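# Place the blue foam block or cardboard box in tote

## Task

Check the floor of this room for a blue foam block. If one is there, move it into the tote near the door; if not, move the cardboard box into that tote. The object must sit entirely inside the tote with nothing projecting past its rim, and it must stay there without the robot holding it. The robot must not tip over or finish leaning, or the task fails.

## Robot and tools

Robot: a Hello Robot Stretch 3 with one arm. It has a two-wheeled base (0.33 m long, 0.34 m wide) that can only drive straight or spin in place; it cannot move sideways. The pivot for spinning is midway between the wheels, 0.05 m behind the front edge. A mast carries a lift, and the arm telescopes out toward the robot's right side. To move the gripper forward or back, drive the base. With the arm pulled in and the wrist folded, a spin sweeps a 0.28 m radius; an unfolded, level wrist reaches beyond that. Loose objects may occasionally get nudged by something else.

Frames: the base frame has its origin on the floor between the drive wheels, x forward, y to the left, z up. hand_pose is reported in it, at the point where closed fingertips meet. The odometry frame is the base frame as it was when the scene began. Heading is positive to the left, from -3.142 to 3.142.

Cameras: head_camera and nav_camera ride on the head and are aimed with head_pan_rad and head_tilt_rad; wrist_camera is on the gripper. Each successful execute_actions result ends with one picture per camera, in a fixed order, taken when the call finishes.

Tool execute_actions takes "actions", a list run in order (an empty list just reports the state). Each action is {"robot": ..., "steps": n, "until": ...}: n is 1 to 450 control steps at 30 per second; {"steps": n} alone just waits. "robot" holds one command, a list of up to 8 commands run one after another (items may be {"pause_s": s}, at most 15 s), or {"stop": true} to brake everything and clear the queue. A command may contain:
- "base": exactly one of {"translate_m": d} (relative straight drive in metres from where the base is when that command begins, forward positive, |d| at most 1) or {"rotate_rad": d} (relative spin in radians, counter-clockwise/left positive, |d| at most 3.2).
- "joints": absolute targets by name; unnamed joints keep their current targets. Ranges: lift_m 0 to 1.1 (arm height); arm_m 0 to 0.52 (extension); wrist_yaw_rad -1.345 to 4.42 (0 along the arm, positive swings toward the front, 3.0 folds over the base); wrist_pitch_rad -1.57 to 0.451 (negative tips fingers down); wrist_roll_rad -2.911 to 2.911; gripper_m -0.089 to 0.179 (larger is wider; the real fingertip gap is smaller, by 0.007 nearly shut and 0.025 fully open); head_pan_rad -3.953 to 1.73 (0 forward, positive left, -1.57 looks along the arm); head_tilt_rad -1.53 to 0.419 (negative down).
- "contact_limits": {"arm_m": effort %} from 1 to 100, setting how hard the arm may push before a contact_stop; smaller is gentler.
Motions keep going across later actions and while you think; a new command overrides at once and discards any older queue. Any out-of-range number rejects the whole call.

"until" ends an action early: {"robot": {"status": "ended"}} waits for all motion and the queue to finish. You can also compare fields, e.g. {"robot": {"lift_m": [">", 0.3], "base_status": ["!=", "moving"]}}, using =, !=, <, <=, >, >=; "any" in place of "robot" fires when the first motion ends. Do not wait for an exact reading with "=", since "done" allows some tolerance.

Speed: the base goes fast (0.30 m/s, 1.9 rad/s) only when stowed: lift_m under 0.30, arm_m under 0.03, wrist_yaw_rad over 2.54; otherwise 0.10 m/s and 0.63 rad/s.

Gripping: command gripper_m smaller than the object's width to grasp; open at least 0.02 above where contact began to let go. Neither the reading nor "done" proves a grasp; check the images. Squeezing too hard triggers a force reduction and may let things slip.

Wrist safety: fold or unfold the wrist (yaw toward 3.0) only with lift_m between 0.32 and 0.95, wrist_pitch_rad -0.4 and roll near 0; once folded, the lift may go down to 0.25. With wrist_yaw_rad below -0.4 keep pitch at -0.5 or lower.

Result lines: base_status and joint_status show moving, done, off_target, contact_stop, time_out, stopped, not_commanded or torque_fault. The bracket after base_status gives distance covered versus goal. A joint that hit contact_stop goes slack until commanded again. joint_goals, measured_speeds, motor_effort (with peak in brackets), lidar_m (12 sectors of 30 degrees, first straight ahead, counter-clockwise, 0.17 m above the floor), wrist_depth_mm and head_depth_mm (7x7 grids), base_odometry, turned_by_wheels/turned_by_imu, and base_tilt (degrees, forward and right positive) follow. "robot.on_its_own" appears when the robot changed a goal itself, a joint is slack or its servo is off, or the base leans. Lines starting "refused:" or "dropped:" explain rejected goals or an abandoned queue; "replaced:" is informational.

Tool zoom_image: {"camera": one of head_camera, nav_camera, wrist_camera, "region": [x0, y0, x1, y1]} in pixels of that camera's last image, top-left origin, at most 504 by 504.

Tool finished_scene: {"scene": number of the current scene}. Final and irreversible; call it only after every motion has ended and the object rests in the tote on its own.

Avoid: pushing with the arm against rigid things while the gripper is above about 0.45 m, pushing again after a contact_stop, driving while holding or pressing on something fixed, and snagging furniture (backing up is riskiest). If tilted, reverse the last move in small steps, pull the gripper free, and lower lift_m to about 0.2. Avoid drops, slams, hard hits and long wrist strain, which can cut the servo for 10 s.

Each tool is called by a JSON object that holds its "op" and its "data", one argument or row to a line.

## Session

{"op": "execute_actions", "data": {
  "actions": [
    {"robot":{"joints":{"head_tilt_rad":-0.6}},"steps":200,"until":{"robot":{"status":"ended"}}}
  ]
}}

Scene clock: 0.93 s.
robot.base_odometry: x=+0.000 y=+0.000 heading=+0.000 (m, m, rad; robot's odometry frame)
robot.turned_by_wheels: +0.000 (rad since the last result)
robot.turned_by_imu: +0.000 (rad since the last result)
robot.base_tilt: forward=+1.1 right=+0.5 (deg)
robot.lidar_m: 2.04 1.12 0.82 0.80 0.83 1.15 1.38 1.33 0.98 0.94 0.98 1.36
robot.head_depth_mm: 1655 1827 2041 2227 1778 1476 1238 / 1669 1828 2042 2221 1742 1472 1235 / 1678 1838 2055 2228 1813 1470 1235 / 1691 1861 2084 2261 1806 1458 1231 / 1707 1882 2116 2253 1796 1455 1225 / 1721 1908 2119 2291 1784 1458 1223 / 1740 1920 2131 2287 1792 1453 1221
robot.base_status: not_commanded
robot.joint_positions: lift_m=+0.392 arm_m=+0.002 wrist_yaw_rad=+3.044 wrist_pitch_rad=-0.509 wrist_roll_rad=+0.012 gripper_m=+0.037 head_pan_rad=-0.002 head_tilt_rad=-0.592
robot.joint_goals: lift_m=+0.392 arm_m=+0.002 wrist_yaw_rad=+3.044 wrist_pitch_rad=-0.509 wrist_roll_rad=+0.012 gripper_m=+0.037 head_pan_rad=-0.002 head_tilt_rad=-0.600
robot.joint_status: lift_m=not_commanded arm_m=not_commanded wrist_yaw_rad=not_commanded wrist_pitch_rad=not_commanded wrist_roll_rad=not_commanded gripper_m=not_commanded head_pan_rad=not_commanded head_tilt_rad=done
robot.measured_speeds: translate_m=+0.000 rotate_rad=+0.000 lift_m=+0.000 arm_m=+0.000 wrist_yaw_rad=+0.000 wrist_pitch_rad=+0.000 wrist_roll_rad=+0.000 head_pan_rad=+0.000 head_tilt_rad=+0.000
robot: refusals=0 queue=done queue_left=0
robot.motor_effort: left_wheel=+0(0) right_wheel=+0(1) lift_m=+22(23) arm_m=+0(0) wrist_yaw_rad=+0(0) wrist_pitch_rad=+6(6) wrist_roll_rad=+0(0) gripper_m=+1(0) head_pan_rad=+0(0) head_tilt_rad=-2(26) (%)
robot.hand_pose: x=-0.0006 y=+0.0638 z=+0.3850 quat_wxyz=(+0.212, +0.696, +0.144, +0.671) (m; robot's base frame)
robot.wrist_depth_mm: 747 767 780 802 798 816 837 / 822 829 861 883 893 927 957 / 902 892 916 889 911 871 889 / 774 765 756 761 746 738 726 / 655 664 649 648 636 636 626 / 575 572 - 589 544 550 547 / 506 514 - - 495 487 490
pictures: head_camera (sideways: a quarter turn clockwise sets it upright), nav_camera (sideways: a quarter turn counterclockwise sets it upright), wrist_camera
Images, in order (width x height): head_camera 896x504, nav_camera 672x504, wrist_camera 644x364.

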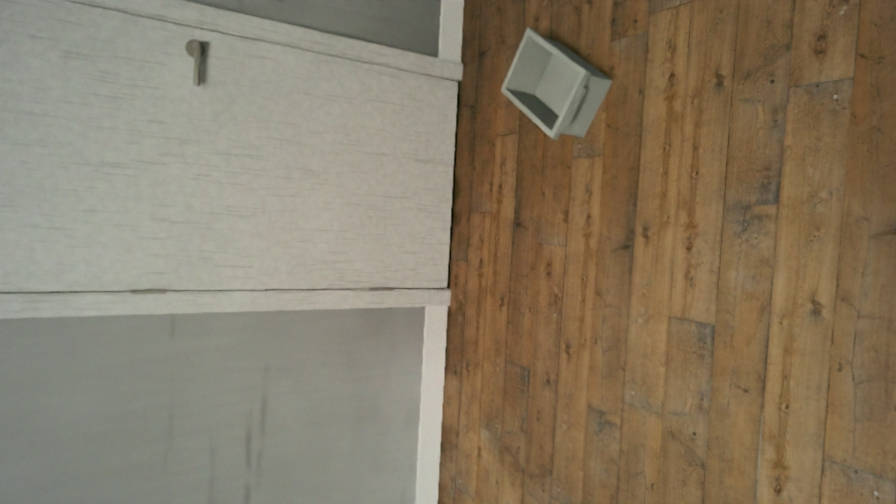

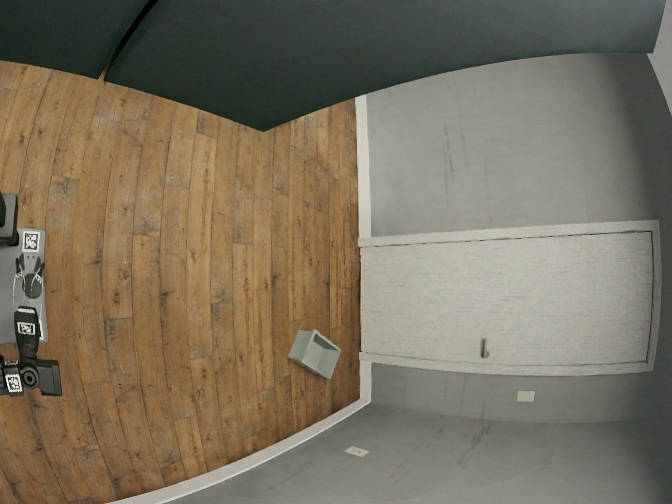

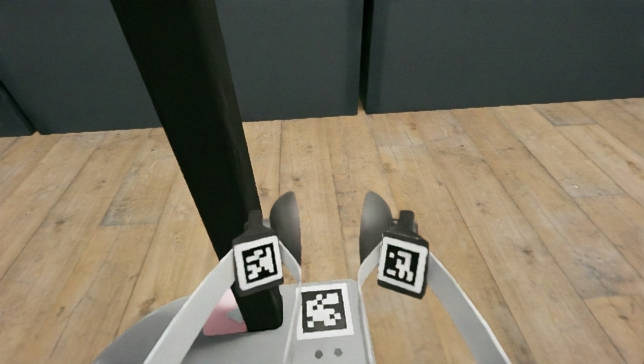

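Similar layout. Look behind.

{"op": "execute_actions", "data": {
  "actions": [
    {"robot":{"joints":{"head_pan_rad":-3.14,"head_tilt_rad":-0.5,"lift_m":0.28}},"steps":200,"until":{"robot":{"status":"ended"}}}
  ]
}}

Scene clock: 4.80 s.
robot.base_odometry: x=+0.000 y=+0.000 heading=+0.000 (m, m, rad; robot's odometry frame)
robot.turned_by_wheels: +0.000 (rad since the last result)
robot.turned_by_imu: +0.000 (rad since the last result)
robot.base_tilt: forward=+1.0 right=+0.4 (deg)
robot.lidar_m: 2.04 1.11 0.82 0.80 0.83 1.15 1.38 1.32 0.98 0.94 0.98 1.36
robot.head_depth_mm: 1406 1529 1671 1841 1953 1581 1315 / 1416 1541 1685 1851 1969 1582 1300 / 1428 1510 1619 1748 1905 1572 1296 / 1441 1523 1632 1725 1828 1563 1291 / 1446 1531 1659 1752 1825 1558 1282 / 1456 1550 1680 1794 1815 1551 1285 / 1462 1577 1623 1687 1822 1553 1283
robot.base_status: not_commanded
robot.joint_positions: lift_m=+0.280 arm_m=+0.002 wrist_yaw_rad=+3.044 wrist_pitch_rad=-0.510 wrist_roll_rad=+0.012 gripper_m=+0.037 head_pan_rad=-3.133 head_tilt_rad=-0.507
robot.joint_goals: lift_m=+0.280 arm_m=+0.002 wrist_yaw_rad=+3.044 wrist_pitch_rad=-0.510 wrist_roll_rad=+0.012 gripper_m=+0.037 head_pan_rad=-3.140 head_tilt_rad=-0.500
robot.joint_status: lift_m=done arm_m=not_commanded wrist_yaw_rad=not_commanded wrist_pitch_rad=not_commanded wrist_roll_rad=not_commanded gripper_m=not_commanded head_pan_rad=done head_tilt_rad=done
robot.measured_speeds: translate_m=+0.000 rotate_rad=+0.000 lift_m=+0.000 arm_m=+0.000 wrist_yaw_rad=+0.000 wrist_pitch_rad=+0.000 wrist_roll_rad=+0.000 head_pan_rad=+0.000 head_tilt_rad=+0.000
robot: refusals=0 queue=done queue_left=0
robot.motor_effort: left_wheel=+0(0) right_wheel=+0(1) lift_m=+19(24) arm_m=+0(0) wrist_yaw_rad=+0(0) wrist_pitch_rad=+6(6) wrist_roll_rad=+0(0) gripper_m=+1(0) head_pan_rad=-4(43) head_tilt_rad=+3(11) (%)
robot.hand_pose: x=-0.0006 y=+0.0637 z=+0.2728 quat_wxyz=(+0.213, +0.696, +0.144, +0.671) (m; robot's base frame)
robot.wrist_depth_mm: 741 755 772 787 804 832 841 / 822 830 850 847 853 886 853 / 742 727 731 712 704 692 686 / 608 602 587 587 588 576 572 / 512 526 - - 496 492 491 / 459 - - - 424 431 429 / - - - - 385 382 381
pictures: head_camera (sideways: a quarter turn clockwise sets it upright), nav_camera (sideways: a quarter turn counterclockwise sets it upright), wrist_camera
Images, in order (width x height): head_camera 896x504, nav_camera 672x504, wrist_camera 644x364.

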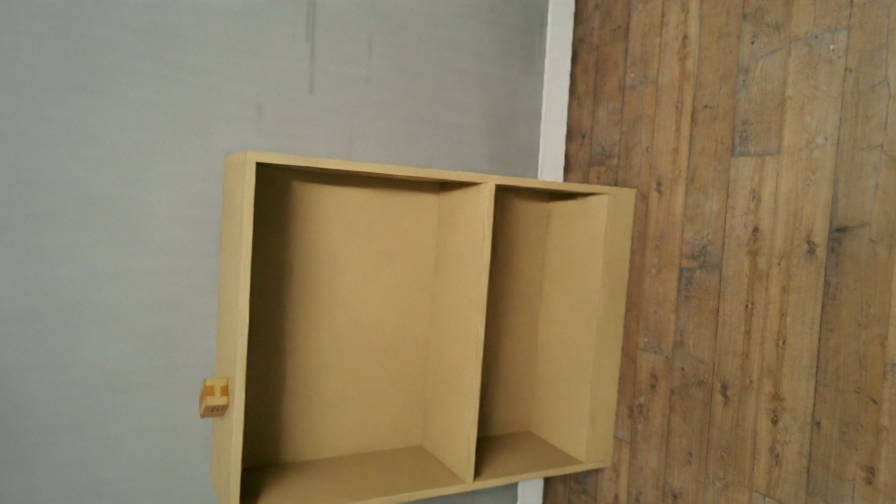

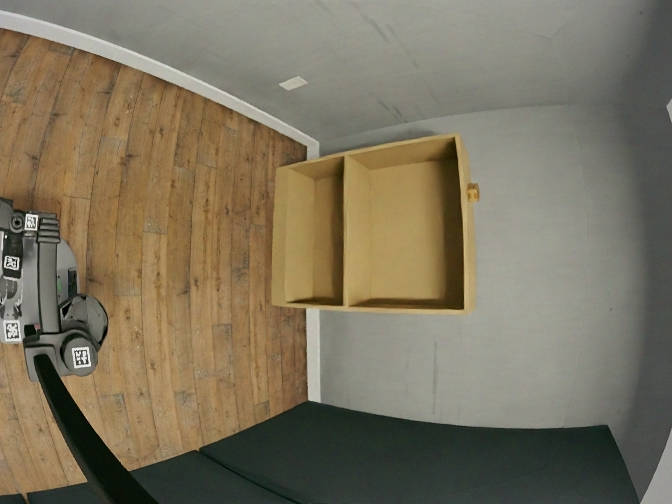

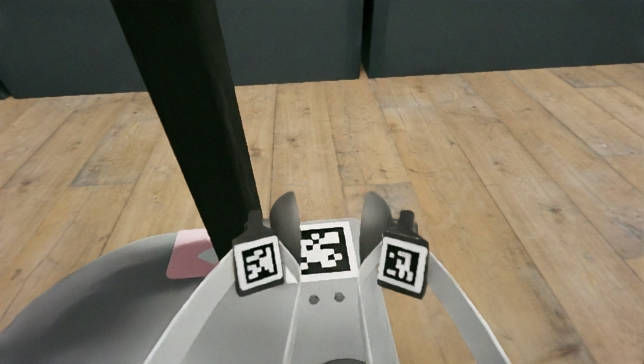

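{"op": "execute_actions", "data": {
  "actions": [
    {"robot":[{"base":{"translate_m":1.0},"joints":{"head_pan_rad":0,"head_tilt_rad":-0.5}},{"base":{"translate_m":0.5}},{"base":{"rotate_rad":1.57}}],"steps":450,"until":{"robot":{"status":"ended"}}}
  ]
}}

Scene clock: 15.83 s.
robot.base_odometry: x=+1.500 y=+0.000 heading=+1.570 (m, m, rad; robot's odometry frame)
robot.turned_by_wheels: +1.570 (rad since the last result)
robot.turned_by_imu: +1.590 (rad since the last result)
robot.base_tilt: forward=+1.0 right=+0.5 (deg)
robot.lidar_m: 2.22 0.88 1.12 2.89 1.35 0.99 0.96 0.74 0.54 0.53 0.55 0.79
robot.head_depth_mm: 1956 1884 1809 1769 1717 1525 1311 / 3091 3132 2960 2553 2023 1583 1304 / 3129 3410 3737 2770 2010 1578 1298 / 3214 3445 3739 2754 1990 1569 1294 / 3188 3449 3701 2716 1987 1565 1290 / 3187 3421 3741 2694 1902 1519 1288 / 3146 1068 1095 1122 1153 1183 1226
robot.base_status: done (rotate_rad +1.5699 of +1.5700)
robot.joint_positions: lift_m=+0.280 arm_m=+0.002 wrist_yaw_rad=+3.044 wrist_pitch_rad=-0.510 wrist_roll_rad=+0.012 gripper_m=+0.037 head_pan_rad=-0.007 head_tilt_rad=-0.506
robot.joint_goals: lift_m=+0.280 arm_m=+0.002 wrist_yaw_rad=+3.044 wrist_pitch_rad=-0.510 wrist_roll_rad=+0.012 gripper_m=+0.037 head_pan_rad=+0.000 head_tilt_rad=-0.500
robot.joint_status: lift_m=done arm_m=not_commanded wrist_yaw_rad=not_commanded wrist_pitch_rad=not_commanded wrist_roll_rad=not_commanded gripper_m=not_commanded head_pan_rad=done head_tilt_rad=done
robot.measured_speeds: translate_m=+0.000 rotate_rad=+0.000 lift_m=+0.000 arm_m=+0.000 wrist_yaw_rad=+0.000 wrist_pitch_rad=+0.000 wrist_roll_rad=+0.000 head_pan_rad=+0.000 head_tilt_rad=+0.000
robot: refusals=0 queue=done queue_left=0
robot.motor_effort: left_wheel=-2(7) right_wheel=+2(12) lift_m=+19(20) arm_m=+0(0) wrist_yaw_rad=+0(1) wrist_pitch_rad=+6(6) wrist_roll_rad=+0(0) gripper_m=-1(1) head_pan_rad=+4(43) head_tilt_rad=+2(3) (%)
robot.hand_pose: x=-0.0006 y=+0.0637 z=+0.2727 quat_wxyz=(+0.213, +0.696, +0.144, +0.671) (m; robot's base frame)
robot.wrist_depth_mm: - - - - - - 839 / 941 926 905 904 889 868 811 / 741 728 724 711 701 693 683 / 609 601 590 590 587 578 569 / 516 529 - - 497 493 486 / 462 - - - 424 431 428 / - - - - 385 382 380
pictures: head_camera (sideways: a quarter turn clockwise sets it upright), nav_camera (sideways: a quarter turn counterclockwise sets it upright), wrist_camera
Images, in order (width x height): head_camera 896x504, nav_camera 672x504, wrist_camera 644x364.

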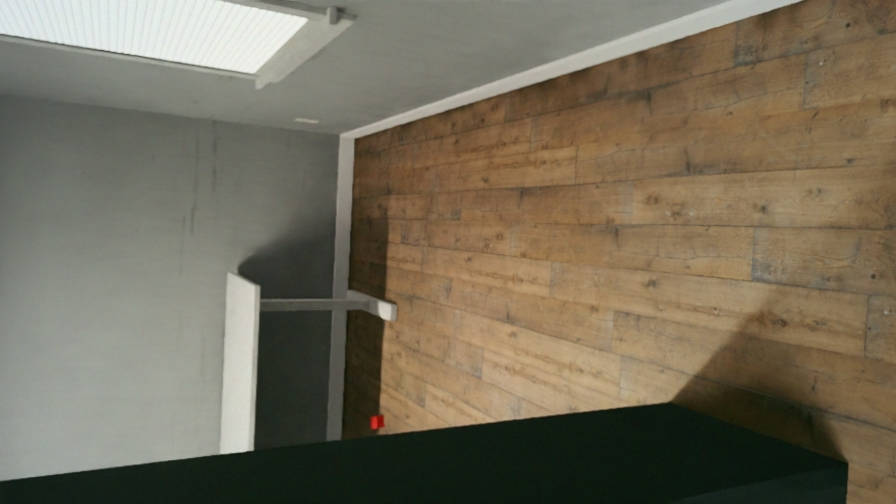

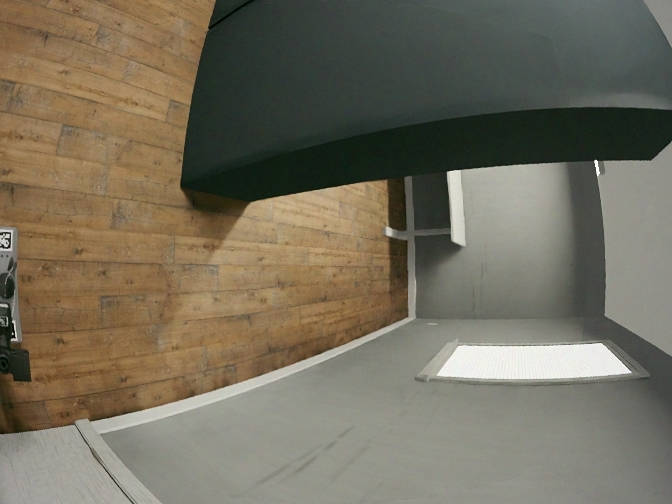

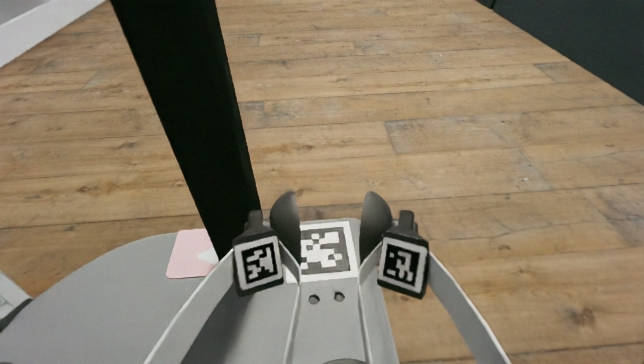

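{"op": "execute_actions", "data": {
  "actions": [
    {"robot":[{"base":{"translate_m":1.0},"joints":{"head_pan_rad":1.0,"head_tilt_rad":-0.55}},{"base":{"translate_m":1.0}}],"steps":450,"until":{"robot":{"status":"ended"}}}
  ]
}}

Scene clock: 26.30 s.
robot.base_odometry: x=+1.502 y=+2.000 heading=+1.570 (m, m, rad; robot's odometry frame)
robot.turned_by_wheels: +0.000 (rad since the last result)
robot.turned_by_imu: +0.003 (rad since the last result)
robot.base_tilt: forward=+1.1 right=+0.6 (deg)
robot.lidar_m: 1.39 1.39 2.11 2.75 1.61 0.87 2.05 0.80 0.59 0.57 0.60 0.83
robot.head_depth_mm: 2001 2144 1794 2294 1942 1542 1274 / 2288 2413 1791 2523 1926 1532 1276 / 2617 2819 2074 2371 1909 1526 1268 / 3008 3263 3414 2555 1907 1524 1258 / 2940 3198 3367 2562 1900 1518 1262 / 2785 2956 3246 2525 1884 1505 1257 / 2630 2779 3112 2531 1888 1502 1256
robot.base_status: done (translate_m +1.0000 of +1.0000)
robot.joint_positions: lift_m=+0.280 arm_m=+0.002 wrist_yaw_rad=+3.044 wrist_pitch_rad=-0.510 wrist_roll_rad=+0.012 gripper_m=+0.037 head_pan_rad=+0.993 head_tilt_rad=-0.544
robot.joint_goals: lift_m=+0.280 arm_m=+0.002 wrist_yaw_rad=+3.044 wrist_pitch_rad=-0.510 wrist_roll_rad=+0.012 gripper_m=+0.037 head_pan_rad=+1.000 head_tilt_rad=-0.550
robot.joint_status: lift_m=done arm_m=not_commanded wrist_yaw_rad=not_commanded wrist_pitch_rad=not_commanded wrist_roll_rad=not_commanded gripper_m=not_commanded head_pan_rad=done head_tilt_rad=done
robot.measured_speeds: translate_m=+0.000 rotate_rad=+0.000 lift_m=+0.000 arm_m=+0.000 wrist_yaw_rad=+0.000 wrist_pitch_rad=+0.000 wrist_roll_rad=+0.000 head_pan_rad=+0.000 head_tilt_rad=+0.000
robot: refusals=0 queue=done queue_left=0
robot.motor_effort: left_wheel=-2(7) right_wheel=+2(9) lift_m=+19(18) arm_m=+0(0) wrist_yaw_rad=+0(0) wrist_pitch_rad=+6(6) wrist_roll_rad=+0(0) gripper_m=+0(0) head_pan_rad=+4(43) head_tilt_rad=-2(7) (%)
robot.hand_pose: x=-0.0006 y=+0.0637 z=+0.2727 quat_wxyz=(+0.213, +0.696, +0.144, +0.671) (m; robot's base frame)
robot.wrist_depth_mm: - - - - - - - / 907 934 926 897 869 886 860 / 743 732 734 711 702 695 682 / 607 605 593 592 586 576 567 / 515 525 - - 498 493 485 / 462 - - - 422 435 429 / - - - - 387 382 379
pictures: head_camera (sideways: a quarter turn clockwise sets it upright), nav_camera (sideways: a quarter turn counterclockwise sets it upright), wrist_camera
Images, in order (width x height): head_camera 896x504, nav_camera 672x504, wrist_camera 644x364.

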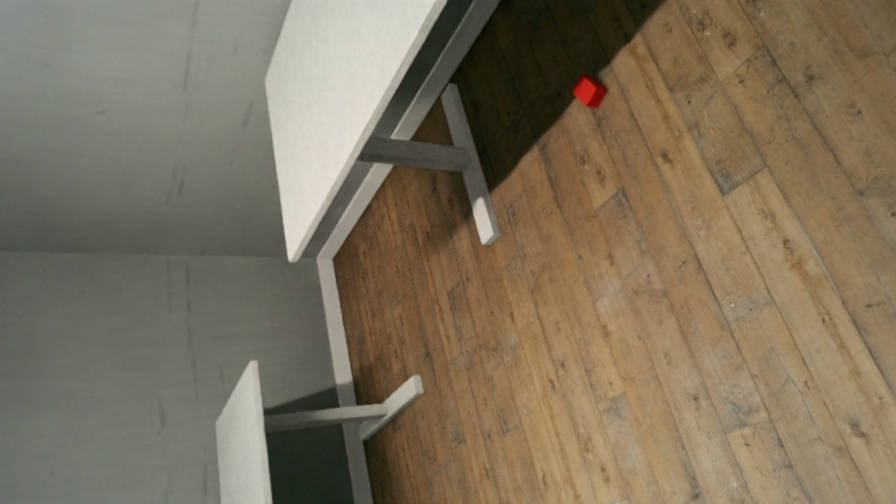

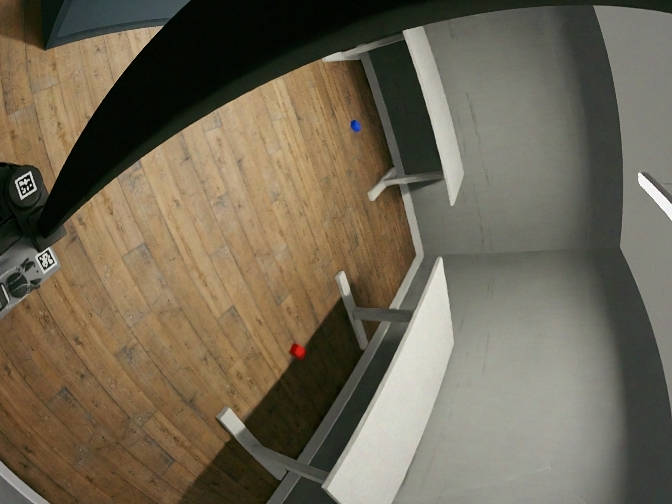

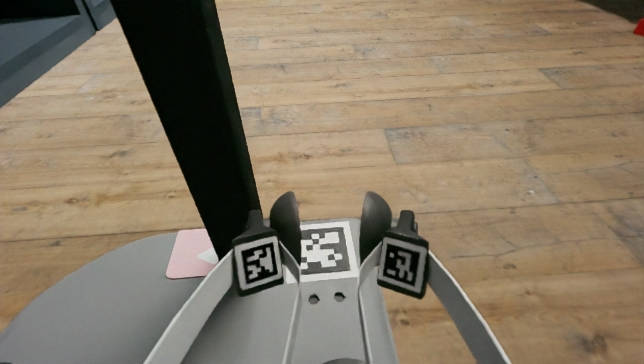

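{"op": "execute_actions", "data": {
  "actions": [
    {"robot":[{"base":{"translate_m":0.3},"joints":{"head_pan_rad":0.0,"head_tilt_rad":-0.6}},{"base":{"rotate_rad":1.57}},{"base":{"translate_m":1.0}},{"base":{"translate_m":0.8}}],"steps":450,"until":{"robot":{"status":"ended"}}}
  ]
}}

Scene clock: 41.20 s.
robot.base_odometry: x=-0.298 y=+2.303 heading=+3.140 (m, m, rad; robot's odometry frame)
robot.turned_by_wheels: +1.570 (rad since the last result)
robot.turned_by_imu: +1.590 (rad since the last result)
robot.base_tilt: forward=+1.0 right=+0.4 (deg)
robot.lidar_m: 1.38 1.16 1.13 1.51 1.32 1.75 2.39 1.75 1.58 1.08 1.59 1.03
robot.head_depth_mm: 1115 1225 1335 1066 813 1375 1238 / 1119 1235 1351 1066 809 1469 1235 / 1128 1243 1360 1062 806 1470 1232 / 1131 1258 1363 1056 808 1460 1229 / 1146 1269 1365 1051 827 1461 1231 / 1152 1272 1380 1042 826 1453 1227 / 1163 1284 1392 1039 824 1445 1218
robot.base_status: done (translate_m +0.8000 of +0.8000)
robot.joint_positions: lift_m=+0.280 arm_m=+0.002 wrist_yaw_rad=+3.044 wrist_pitch_rad=-0.510 wrist_roll_rad=+0.012 gripper_m=+0.037 head_pan_rad=+0.007 head_tilt_rad=-0.594
robot.joint_goals: lift_m=+0.280 arm_m=+0.002 wrist_yaw_rad=+3.044 wrist_pitch_rad=-0.510 wrist_roll_rad=+0.012 gripper_m=+0.037 head_pan_rad=+0.000 head_tilt_rad=-0.600
robot.joint_status: lift_m=done arm_m=not_commanded wrist_yaw_rad=not_commanded wrist_pitch_rad=not_commanded wrist_roll_rad=not_commanded gripper_m=not_commanded head_pan_rad=done head_tilt_rad=done
robot.measured_speeds: translate_m=+0.000 rotate_rad=+0.000 lift_m=+0.000 arm_m=+0.000 wrist_yaw_rad=+0.000 wrist_pitch_rad=+0.000 wrist_roll_rad=+0.000 head_pan_rad=+0.000 head_tilt_rad=+0.000
robot: refusals=0 queue=done queue_left=0
robot.motor_effort: left_wheel=-2(6) right_wheel=+2(13) lift_m=+20(19) arm_m=+0(0) wrist_yaw_rad=+1(1) wrist_pitch_rad=+6(6) wrist_roll_rad=+0(0) gripper_m=-2(1) head_pan_rad=-4(43) head_tilt_rad=-2(8) (%)
robot.hand_pose: x=-0.0006 y=+0.0637 z=+0.2727 quat_wxyz=(+0.213, +0.696, +0.144, +0.671) (m; robot's base frame)
robot.wrist_depth_mm: - - - - - - - / 953 953 919 890 881 848 835 / 741 734 726 710 706 693 681 / 610 601 591 593 586 582 571 / 517 537 - - 498 491 492 / 462 - - - 422 431 429 / - - - - 384 380 378
pictures: head_camera (sideways: a quarter turn clockwise sets it upright), nav_camera (sideways: a quarter turn counterclockwise sets it upright), wrist_camera
Images, in order (width x height): head_camera 896x504, nav_camera 672x504, wrist_camera 644x364.

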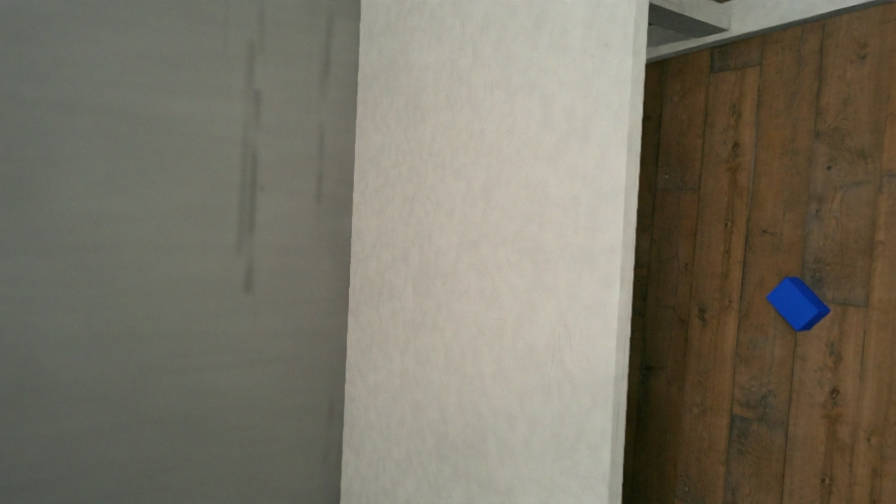

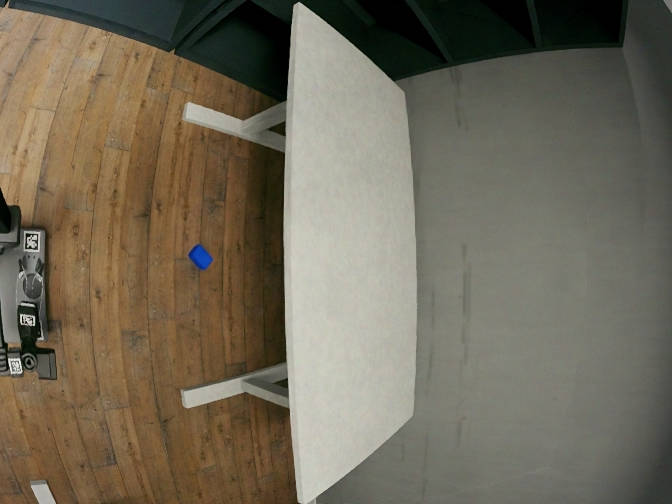

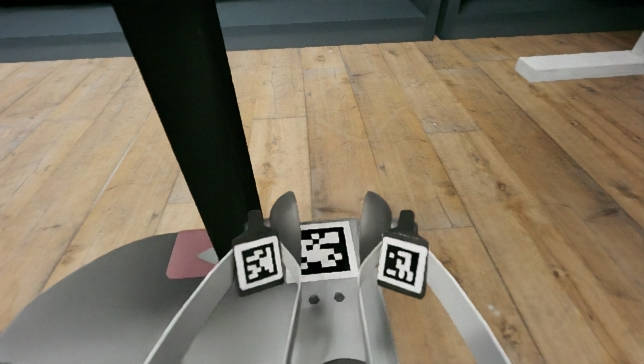

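{"op": "execute_actions", "data": {
  "actions": [
    {"robot":[{"base":{"translate_m":0.12},"joints":{"lift_m":0.4,"wrist_pitch_rad":-0.4,"head_pan_rad":-1.57,"head_tilt_rad":-1.0}},{"base":{"rotate_rad":1.57}},{"joints":{"wrist_yaw_rad":0.0},"base":{"translate_m":0.15}},{"joints":{"wrist_pitch_rad":-1.45,"arm_m":0.43,"gripper_m":0.15,"wrist_roll_rad":0.65,"lift_m":0.3}}],"steps":450,"until":{"robot":{"status":"ended"}}}
  ]
}}

Scene clock: 54.50 s.
robot.base_odometry: x=-0.418 y=+2.153 heading=-1.574 (m, m, rad; robot's odometry frame)
robot.turned_by_wheels: +1.570 (rad since the last result)
robot.turned_by_imu: +1.594 (rad since the last result)
robot.base_tilt: forward=+1.1 right=+0.5 (deg)
robot.lidar_m: 1.16 1.06 1.75 2.51 1.94 1.26 1.25 1.75 1.01 1.27 0.98 0.94
robot.head_depth_mm: 1077 928 781 714 1355 1207 1093 / 1087 927 781 717 1351 1208 1119 / 1090 932 780 702 1334 1204 - / 1100 930 782 1456 1327 1206 - / 1108 932 784 1463 1351 1208 1095 / 1104 930 783 1452 1353 1213 1094 / 1113 928 779 1417 1351 1210 1092
robot.base_status: done (translate_m +0.1500 of +0.1500)
robot.joint_positions: lift_m=+0.300 arm_m=+0.430 wrist_yaw_rad=+0.002 wrist_pitch_rad=-1.445 wrist_roll_rad=+0.647 gripper_m=+0.150 head_pan_rad=-1.563 head_tilt_rad=-0.988
robot.joint_goals: lift_m=+0.300 arm_m=+0.430 wrist_yaw_rad=+0.000 wrist_pitch_rad=-1.450 wrist_roll_rad=+0.650 gripper_m=+0.150 head_pan_rad=-1.570 head_tilt_rad=-1.000
robot.joint_status: lift_m=done arm_m=done wrist_yaw_rad=done wrist_pitch_rad=done wrist_roll_rad=done gripper_m=done head_pan_rad=done head_tilt_rad=done
robot.measured_speeds: translate_m=+0.000 rotate_rad=+0.000 lift_m=+0.000 arm_m=+0.000 wrist_yaw_rad=+0.000 wrist_pitch_rad=+0.000 wrist_roll_rad=+0.000 head_pan_rad=+0.000 head_tilt_rad=+0.000
robot: refusals=0 queue=done queue_left=0
robot.motor_effort: left_wheel=-3(7) right_wheel=+3(9) lift_m=+19(29) arm_m=+5(3) wrist_yaw_rad=-2(6) wrist_pitch_rad=-2(10) wrist_roll_rad=+2(6) gripper_m=+0(82) head_pan_rad=-4(44) head_tilt_rad=-4(24) (%)
robot.hand_pose: x=-0.0216 y=-0.5827 z=+0.1816 quat_wxyz=(+0.335, +0.295, -0.671, -0.592) (m; robot's base frame)
robot.wrist_depth_mm: 350 343 331 324 315 308 300 / 358 349 340 329 322 314 307 / 368 357 347 293 329 321 313 / 377 363 354 300 335 326 317 / 385 375 363 353 342 335 326 / 395 382 368 358 349 342 330 / 405 390 382 366 357 348 340
pictures: head_camera (sideways: a quarter turn clockwise sets it upright), nav_camera (sideways: a quarter turn counterclockwise sets it upright), wrist_camera
Images, in order (width x height): head_camera 896x504, nav_camera 672x504, wrist_camera 644x364.

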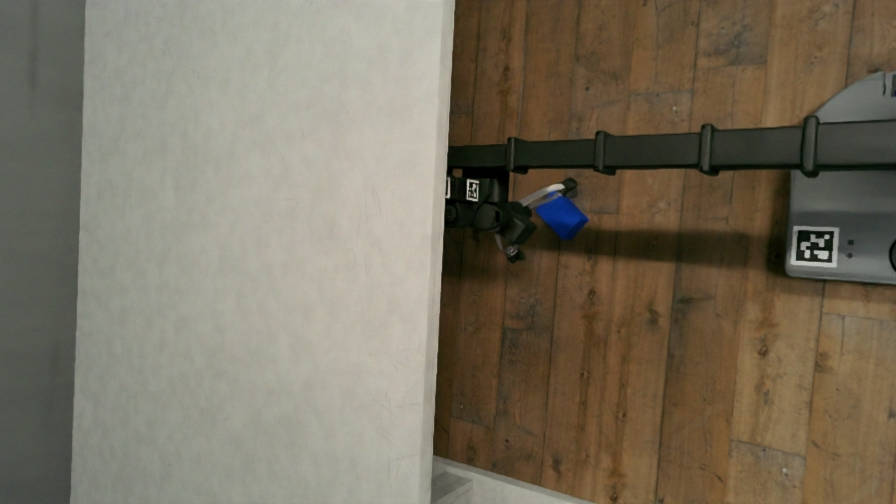

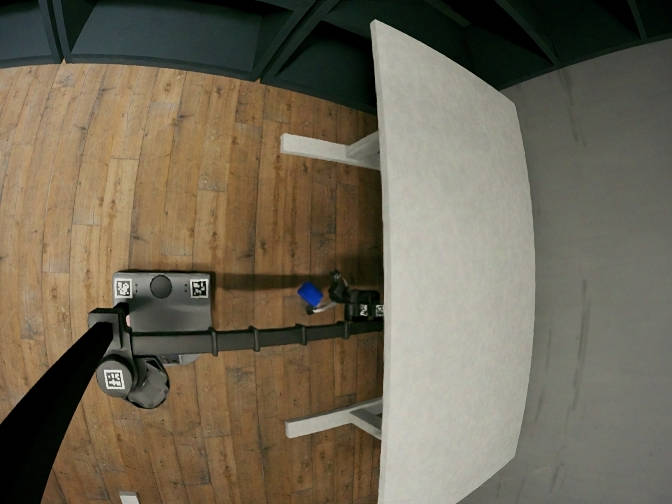

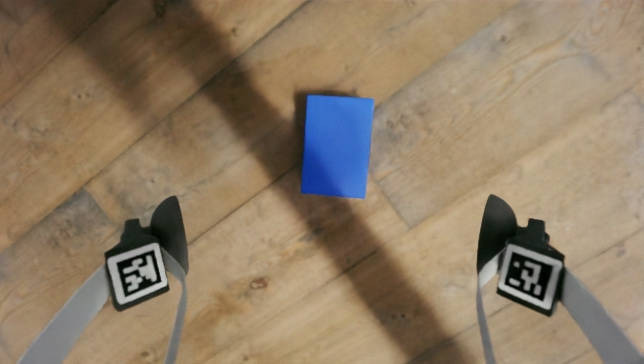

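{"op": "execute_actions", "data": {
  "actions": [
    {"robot":[{"base":{"translate_m":-0.03},"joints":{"arm_m":0.488}},{"joints":{"lift_m":0.15}}],"steps":450,"until":{"robot":{"status":"ended"}}}
  ]
}}

Scene clock: 58.60 s.
robot.base_odometry: x=-0.418 y=+2.183 heading=-1.573 (m, m, rad; robot's odometry frame)
robot.turned_by_wheels: +0.000 (rad since the last result)
robot.turned_by_imu: +0.000 (rad since the last result)
robot.base_tilt: forward=+1.1 right=+0.6 (deg)
robot.lidar_m: 1.16 1.09 1.78 2.51 1.91 1.23 1.21 1.72 0.99 1.27 0.99 0.97
robot.head_depth_mm: 1072 928 783 716 1351 1207 1089 / 1080 930 781 715 1357 1210 1123 / 1098 932 780 718 1332 1224 - / 1101 928 781 1456 1332 1213 - / 1109 929 784 1453 1356 1211 1092 / 1105 926 780 1452 1350 1209 1092 / 1108 928 779 1442 1354 1207 1093
robot.base_status: done (translate_m -0.0300 of -0.0300)
robot.joint_positions: lift_m=+0.150 arm_m=+0.488 wrist_yaw_rad=+0.002 wrist_pitch_rad=-1.445 wrist_roll_rad=+0.647 gripper_m=+0.150 head_pan_rad=-1.563 head_tilt_rad=-0.988
robot.joint_goals: lift_m=+0.150 arm_m=+0.488 wrist_yaw_rad=+0.000 wrist_pitch_rad=-1.450 wrist_roll_rad=+0.650 gripper_m=+0.150 head_pan_rad=-1.570 head_tilt_rad=-1.000
robot.joint_status: lift_m=done arm_m=done wrist_yaw_rad=done wrist_pitch_rad=done wrist_roll_rad=done gripper_m=done head_pan_rad=done head_tilt_rad=done
robot.measured_speeds: translate_m=+0.000 rotate_rad=+0.000 lift_m=+0.000 arm_m=+0.000 wrist_yaw_rad=+0.000 wrist_pitch_rad=+0.000 wrist_roll_rad=+0.000 head_pan_rad=+0.000 head_tilt_rad=+0.000
robot: refusals=0 queue=done queue_left=0
robot.motor_effort: left_wheel=-2(4) right_wheel=+2(5) lift_m=+18(20) arm_m=+4(7) wrist_yaw_rad=-1(2) wrist_pitch_rad=-2(2) wrist_roll_rad=+2(2) gripper_m=+1(2) head_pan_rad=-3(3) head_tilt_rad=-5(4) (%)
robot.hand_pose: x=-0.0216 y=-0.6407 z=+0.0316 quat_wxyz=(+0.335, +0.295, -0.671, -0.592) (m; robot's base frame)
robot.wrist_depth_mm: 197 191 186 181 177 172 168 / 201 196 190 185 181 176 171 / 205 200 194 189 184 179 174 / 209 205 199 191 187 183 177 / 214 211 203 151 149 187 182 / 220 214 207 154 193 192 184 / 226 219 212 157 198 193 191
pictures: head_camera (sideways: a quarter turn clockwise sets it upright), nav_camera (sideways: a quarter turn counterclockwise sets it upright), wrist_camera
Images, in order (width x height): head_camera 896x504, nav_camera 672x504, wrist_camera 644x364.

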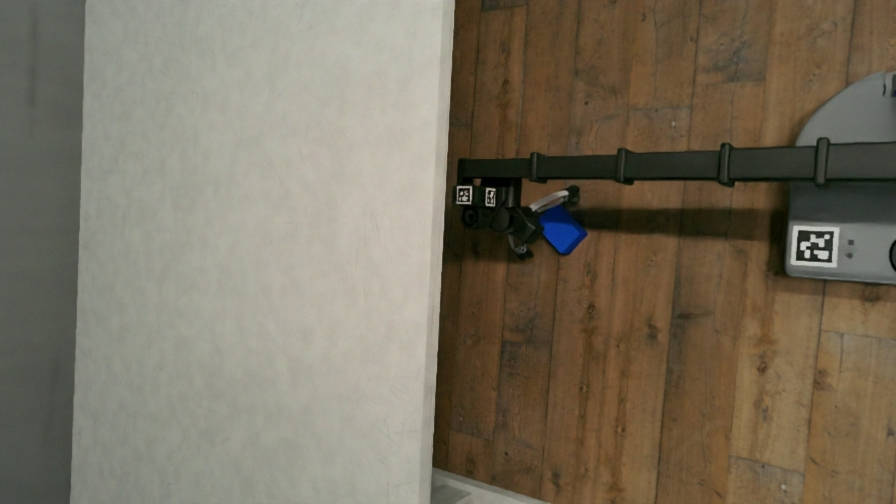

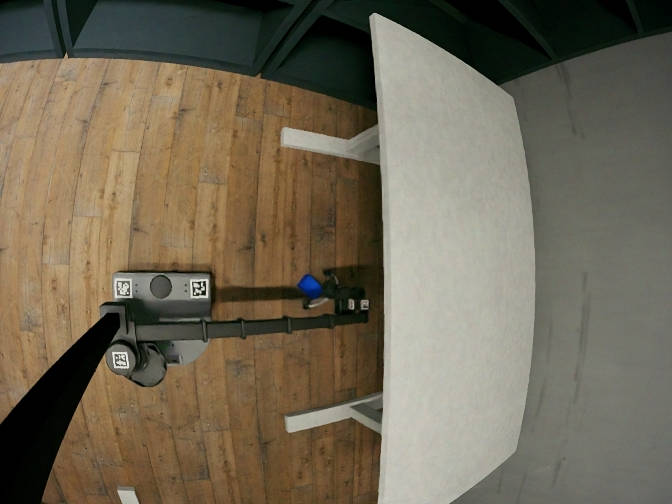

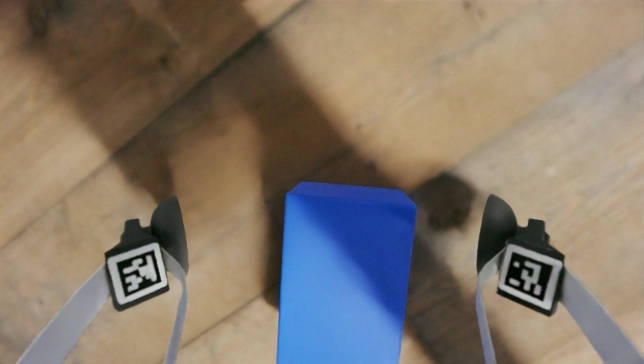

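{"op": "execute_actions", "data": {
  "actions": [
    {"robot":[{"base":{"translate_m":0.01},"joints":{"arm_m":0.466}},{"joints":{"gripper_m":0.02}},{"pause_s":0.4},{"joints":{"lift_m":0.35}},{"joints":{"arm_m":0.0,"wrist_roll_rad":0.0,"wrist_pitch_rad":-1.1}}],"steps":450,"until":{"robot":{"status":"ended"}}}
  ]
}}

Scene clock: 69.03 s.
robot.base_odometry: x=-0.418 y=+2.173 heading=-1.573 (m, m, rad; robot's odometry frame)
robot.turned_by_wheels: +0.000 (rad since the last result)
robot.turned_by_imu: -0.001 (rad since the last result)
robot.base_tilt: forward=+1.1 right=+0.5 (deg)
robot.lidar_m: 1.16 1.08 1.77 2.51 1.92 1.24 1.23 1.74 0.99 1.27 0.99 0.96
robot.head_depth_mm: 1079 927 781 717 1356 1211 1093 / 1084 932 782 717 1354 1208 1119 / 1092 929 783 1447 1356 1229 - / 1098 930 783 1453 1358 1232 - / 1108 929 785 1457 1349 1204 1093 / 1108 931 781 1461 1353 1215 1090 / 1108 927 780 1440 1353 1209 1091
robot.base_status: done (translate_m +0.0100 of +0.0100)
robot.joint_positions: lift_m=+0.350 arm_m=+0.003 wrist_yaw_rad=+0.002 wrist_pitch_rad=-1.111 wrist_roll_rad=+0.003 gripper_m=+0.021 head_pan_rad=-1.563 head_tilt_rad=-0.988
robot.joint_goals: lift_m=+0.350 arm_m=+0.000 wrist_yaw_rad=+0.000 wrist_pitch_rad=-1.100 wrist_roll_rad=+0.000 gripper_m=+0.020 head_pan_rad=-1.570 head_tilt_rad=-1.000
robot.joint_status: lift_m=done arm_m=done wrist_yaw_rad=done wrist_pitch_rad=done wrist_roll_rad=done gripper_m=done head_pan_rad=done head_tilt_rad=done
robot.measured_speeds: translate_m=+0.000 rotate_rad=+0.000 lift_m=+0.000 arm_m=+0.000 wrist_yaw_rad=+0.000 wrist_pitch_rad=+0.000 wrist_roll_rad=+0.000 head_pan_rad=+0.000 head_tilt_rad=+0.000
robot: refusals=0 queue=done queue_left=0
robot.motor_effort: left_wheel=-2(4) right_wheel=+2(8) lift_m=+25(27) arm_m=-4(1) wrist_yaw_rad=-2(2) wrist_pitch_rad=+6(7) wrist_roll_rad=-1(4) gripper_m=-20(92) head_pan_rad=-4(3) head_tilt_rad=-4(4) (%)
robot.hand_pose: x=-0.0215 y=-0.2396 z=+0.2482 quat_wxyz=(+0.600, +0.373, -0.601, -0.373) (m; robot's base frame)
robot.wrist_depth_mm: 494 487 481 472 469 465 462 / 470 466 460 457 453 449 442 / 452 447 445 442 438 431 426 / 436 430 428 144 413 419 412 / 420 414 415 147 145 401 397 / 405 404 394 150 149 386 386 / 387 386 386 152 - - 374
pictures: head_camera (sideways: a quarter turn clockwise sets it upright), nav_camera (sideways: a quarter turn counterclockwise sets it upright), wrist_camera
Images, in order (width x height): head_camera 896x504, nav_camera 672x504, wrist_camera 644x364.

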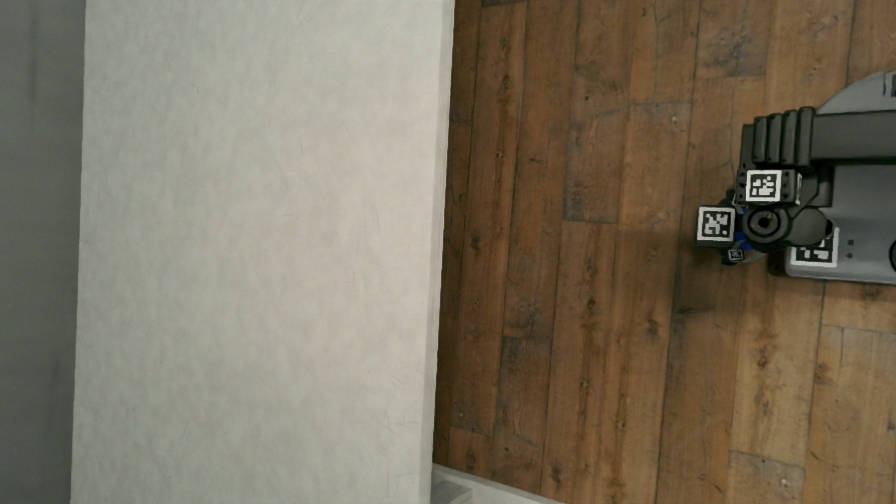

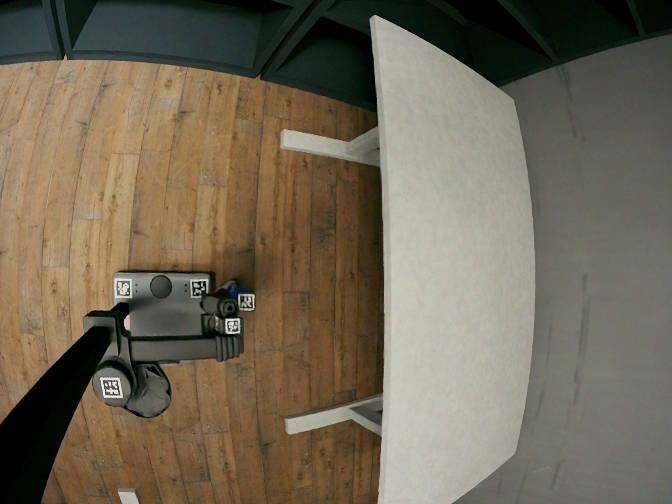

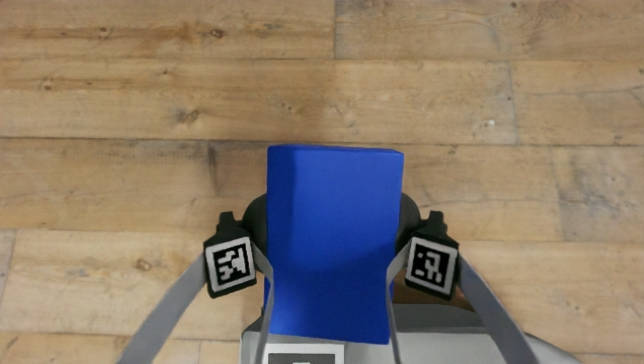

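{"op": "execute_actions", "data": {
  "actions": [
    {"robot":[{"joints":{"wrist_pitch_rad":-0.4,"head_pan_rad":0,"head_tilt_rad":-0.7}},{"joints":{"wrist_yaw_rad":3.0}},{"joints":{"lift_m":0.28}},{"base":{"rotate_rad":1.50}},{"base":{"translate_m":1.0}},{"base":{"translate_m":0.96}},{"base":{"rotate_rad":-1.55}}],"steps":450,"until":{"robot":{"status":"ended"}}},
    {"steps":200,"until":{"robot":{"status":"ended"}}}
  ]
}}

Scene clock: 89.63 s.
robot.base_odometry: x=+1.536 y=+2.029 heading=-1.623 (m, m, rad; robot's odometry frame)
robot.turned_by_wheels: -0.050 (rad since the last result)
robot.turned_by_imu: -0.048 (rad since the last result)
robot.base_tilt: forward=+1.0 right=+0.6 (deg)
robot.lidar_m: 2.22 0.79 0.57 0.54 0.56 0.75 1.76 1.35 2.11 2.79 1.54 0.93
robot.head_depth_mm: 2528 2814 1274 1263 1316 1363 1177 / 2544 2823 2691 2040 1596 1360 1178 / 2566 2857 2632 2039 1635 1361 1176 / 2523 2858 2608 2019 1619 1362 1172 / 2539 2858 2678 2004 1623 1359 1166 / 2102 2142 2176 1945 1619 1353 1167 / 1491 1521 1535 1564 1526 1353 1161
robot.base_status: done (rotate_rad -1.5499 of -1.5500)
robot.joint_positions: lift_m=+0.280 arm_m=+0.003 wrist_yaw_rad=+2.998 wrist_pitch_rad=-0.422 wrist_roll_rad=+0.003 gripper_m=+0.021 head_pan_rad=-0.007 head_tilt_rad=-0.704
robot.joint_goals: lift_m=+0.280 arm_m=+0.000 wrist_yaw_rad=+3.000 wrist_pitch_rad=-0.400 wrist_roll_rad=+0.000 gripper_m=+0.020 head_pan_rad=+0.000 head_tilt_rad=-0.700
robot.joint_status: lift_m=done arm_m=done wrist_yaw_rad=done wrist_pitch_rad=done wrist_roll_rad=done gripper_m=done head_pan_rad=done head_tilt_rad=done
robot.measured_speeds: translate_m=+0.000 rotate_rad=+0.000 lift_m=+0.000 arm_m=+0.000 wrist_yaw_rad=+0.000 wrist_pitch_rad=+0.000 wrist_roll_rad=+0.000 head_pan_rad=+0.000 head_tilt_rad=+0.000
robot: refusals=0 queue=done queue_left=0
robot.motor_effort: left_wheel=+1(9) right_wheel=-2(12) lift_m=+19(25) arm_m=-4(4) wrist_yaw_rad=+2(3) wrist_pitch_rad=+11(12) wrist_roll_rad=-2(2) gripper_m=-19(19) head_pan_rad=+4(43) head_tilt_rad=+1(17) (%)
robot.hand_pose: x=+0.0109 y=+0.0741 z=+0.2919 quat_wxyz=(+0.198, +0.701, +0.098, +0.678) (m; robot's base frame)
robot.wrist_depth_mm: 485 - 523 539 563 592 614 / 526 - 567 595 623 650 682 / 576 595 622 642 680 710 739 / 618 626 654 144 611 660 648 / 569 559 - 146 145 550 551 / 482 507 - 150 444 469 469 / - - - 152 401 407 408
pictures: head_camera (sideways: a quarter turn clockwise sets it upright), nav_camera (sideways: a quarter turn counterclockwise sets it upright), wrist_camera
Images, in order (width x height): head_camera 896x504, nav_camera 672x504, wrist_camera 644x364.

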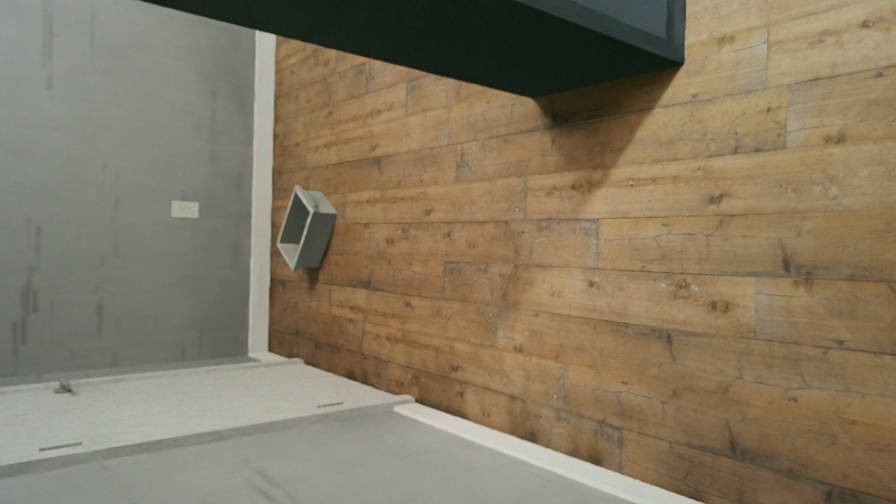

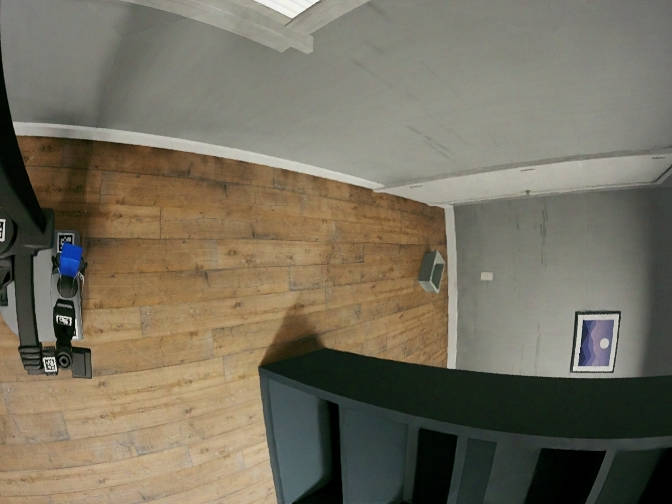

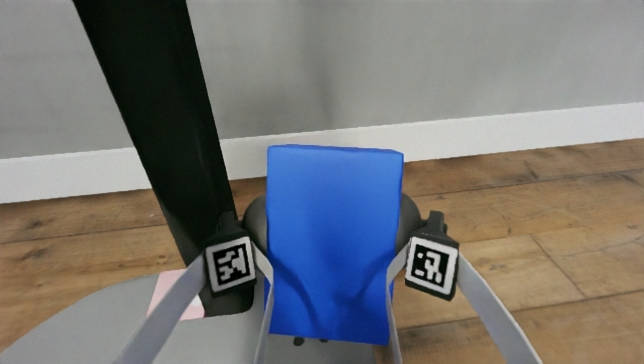

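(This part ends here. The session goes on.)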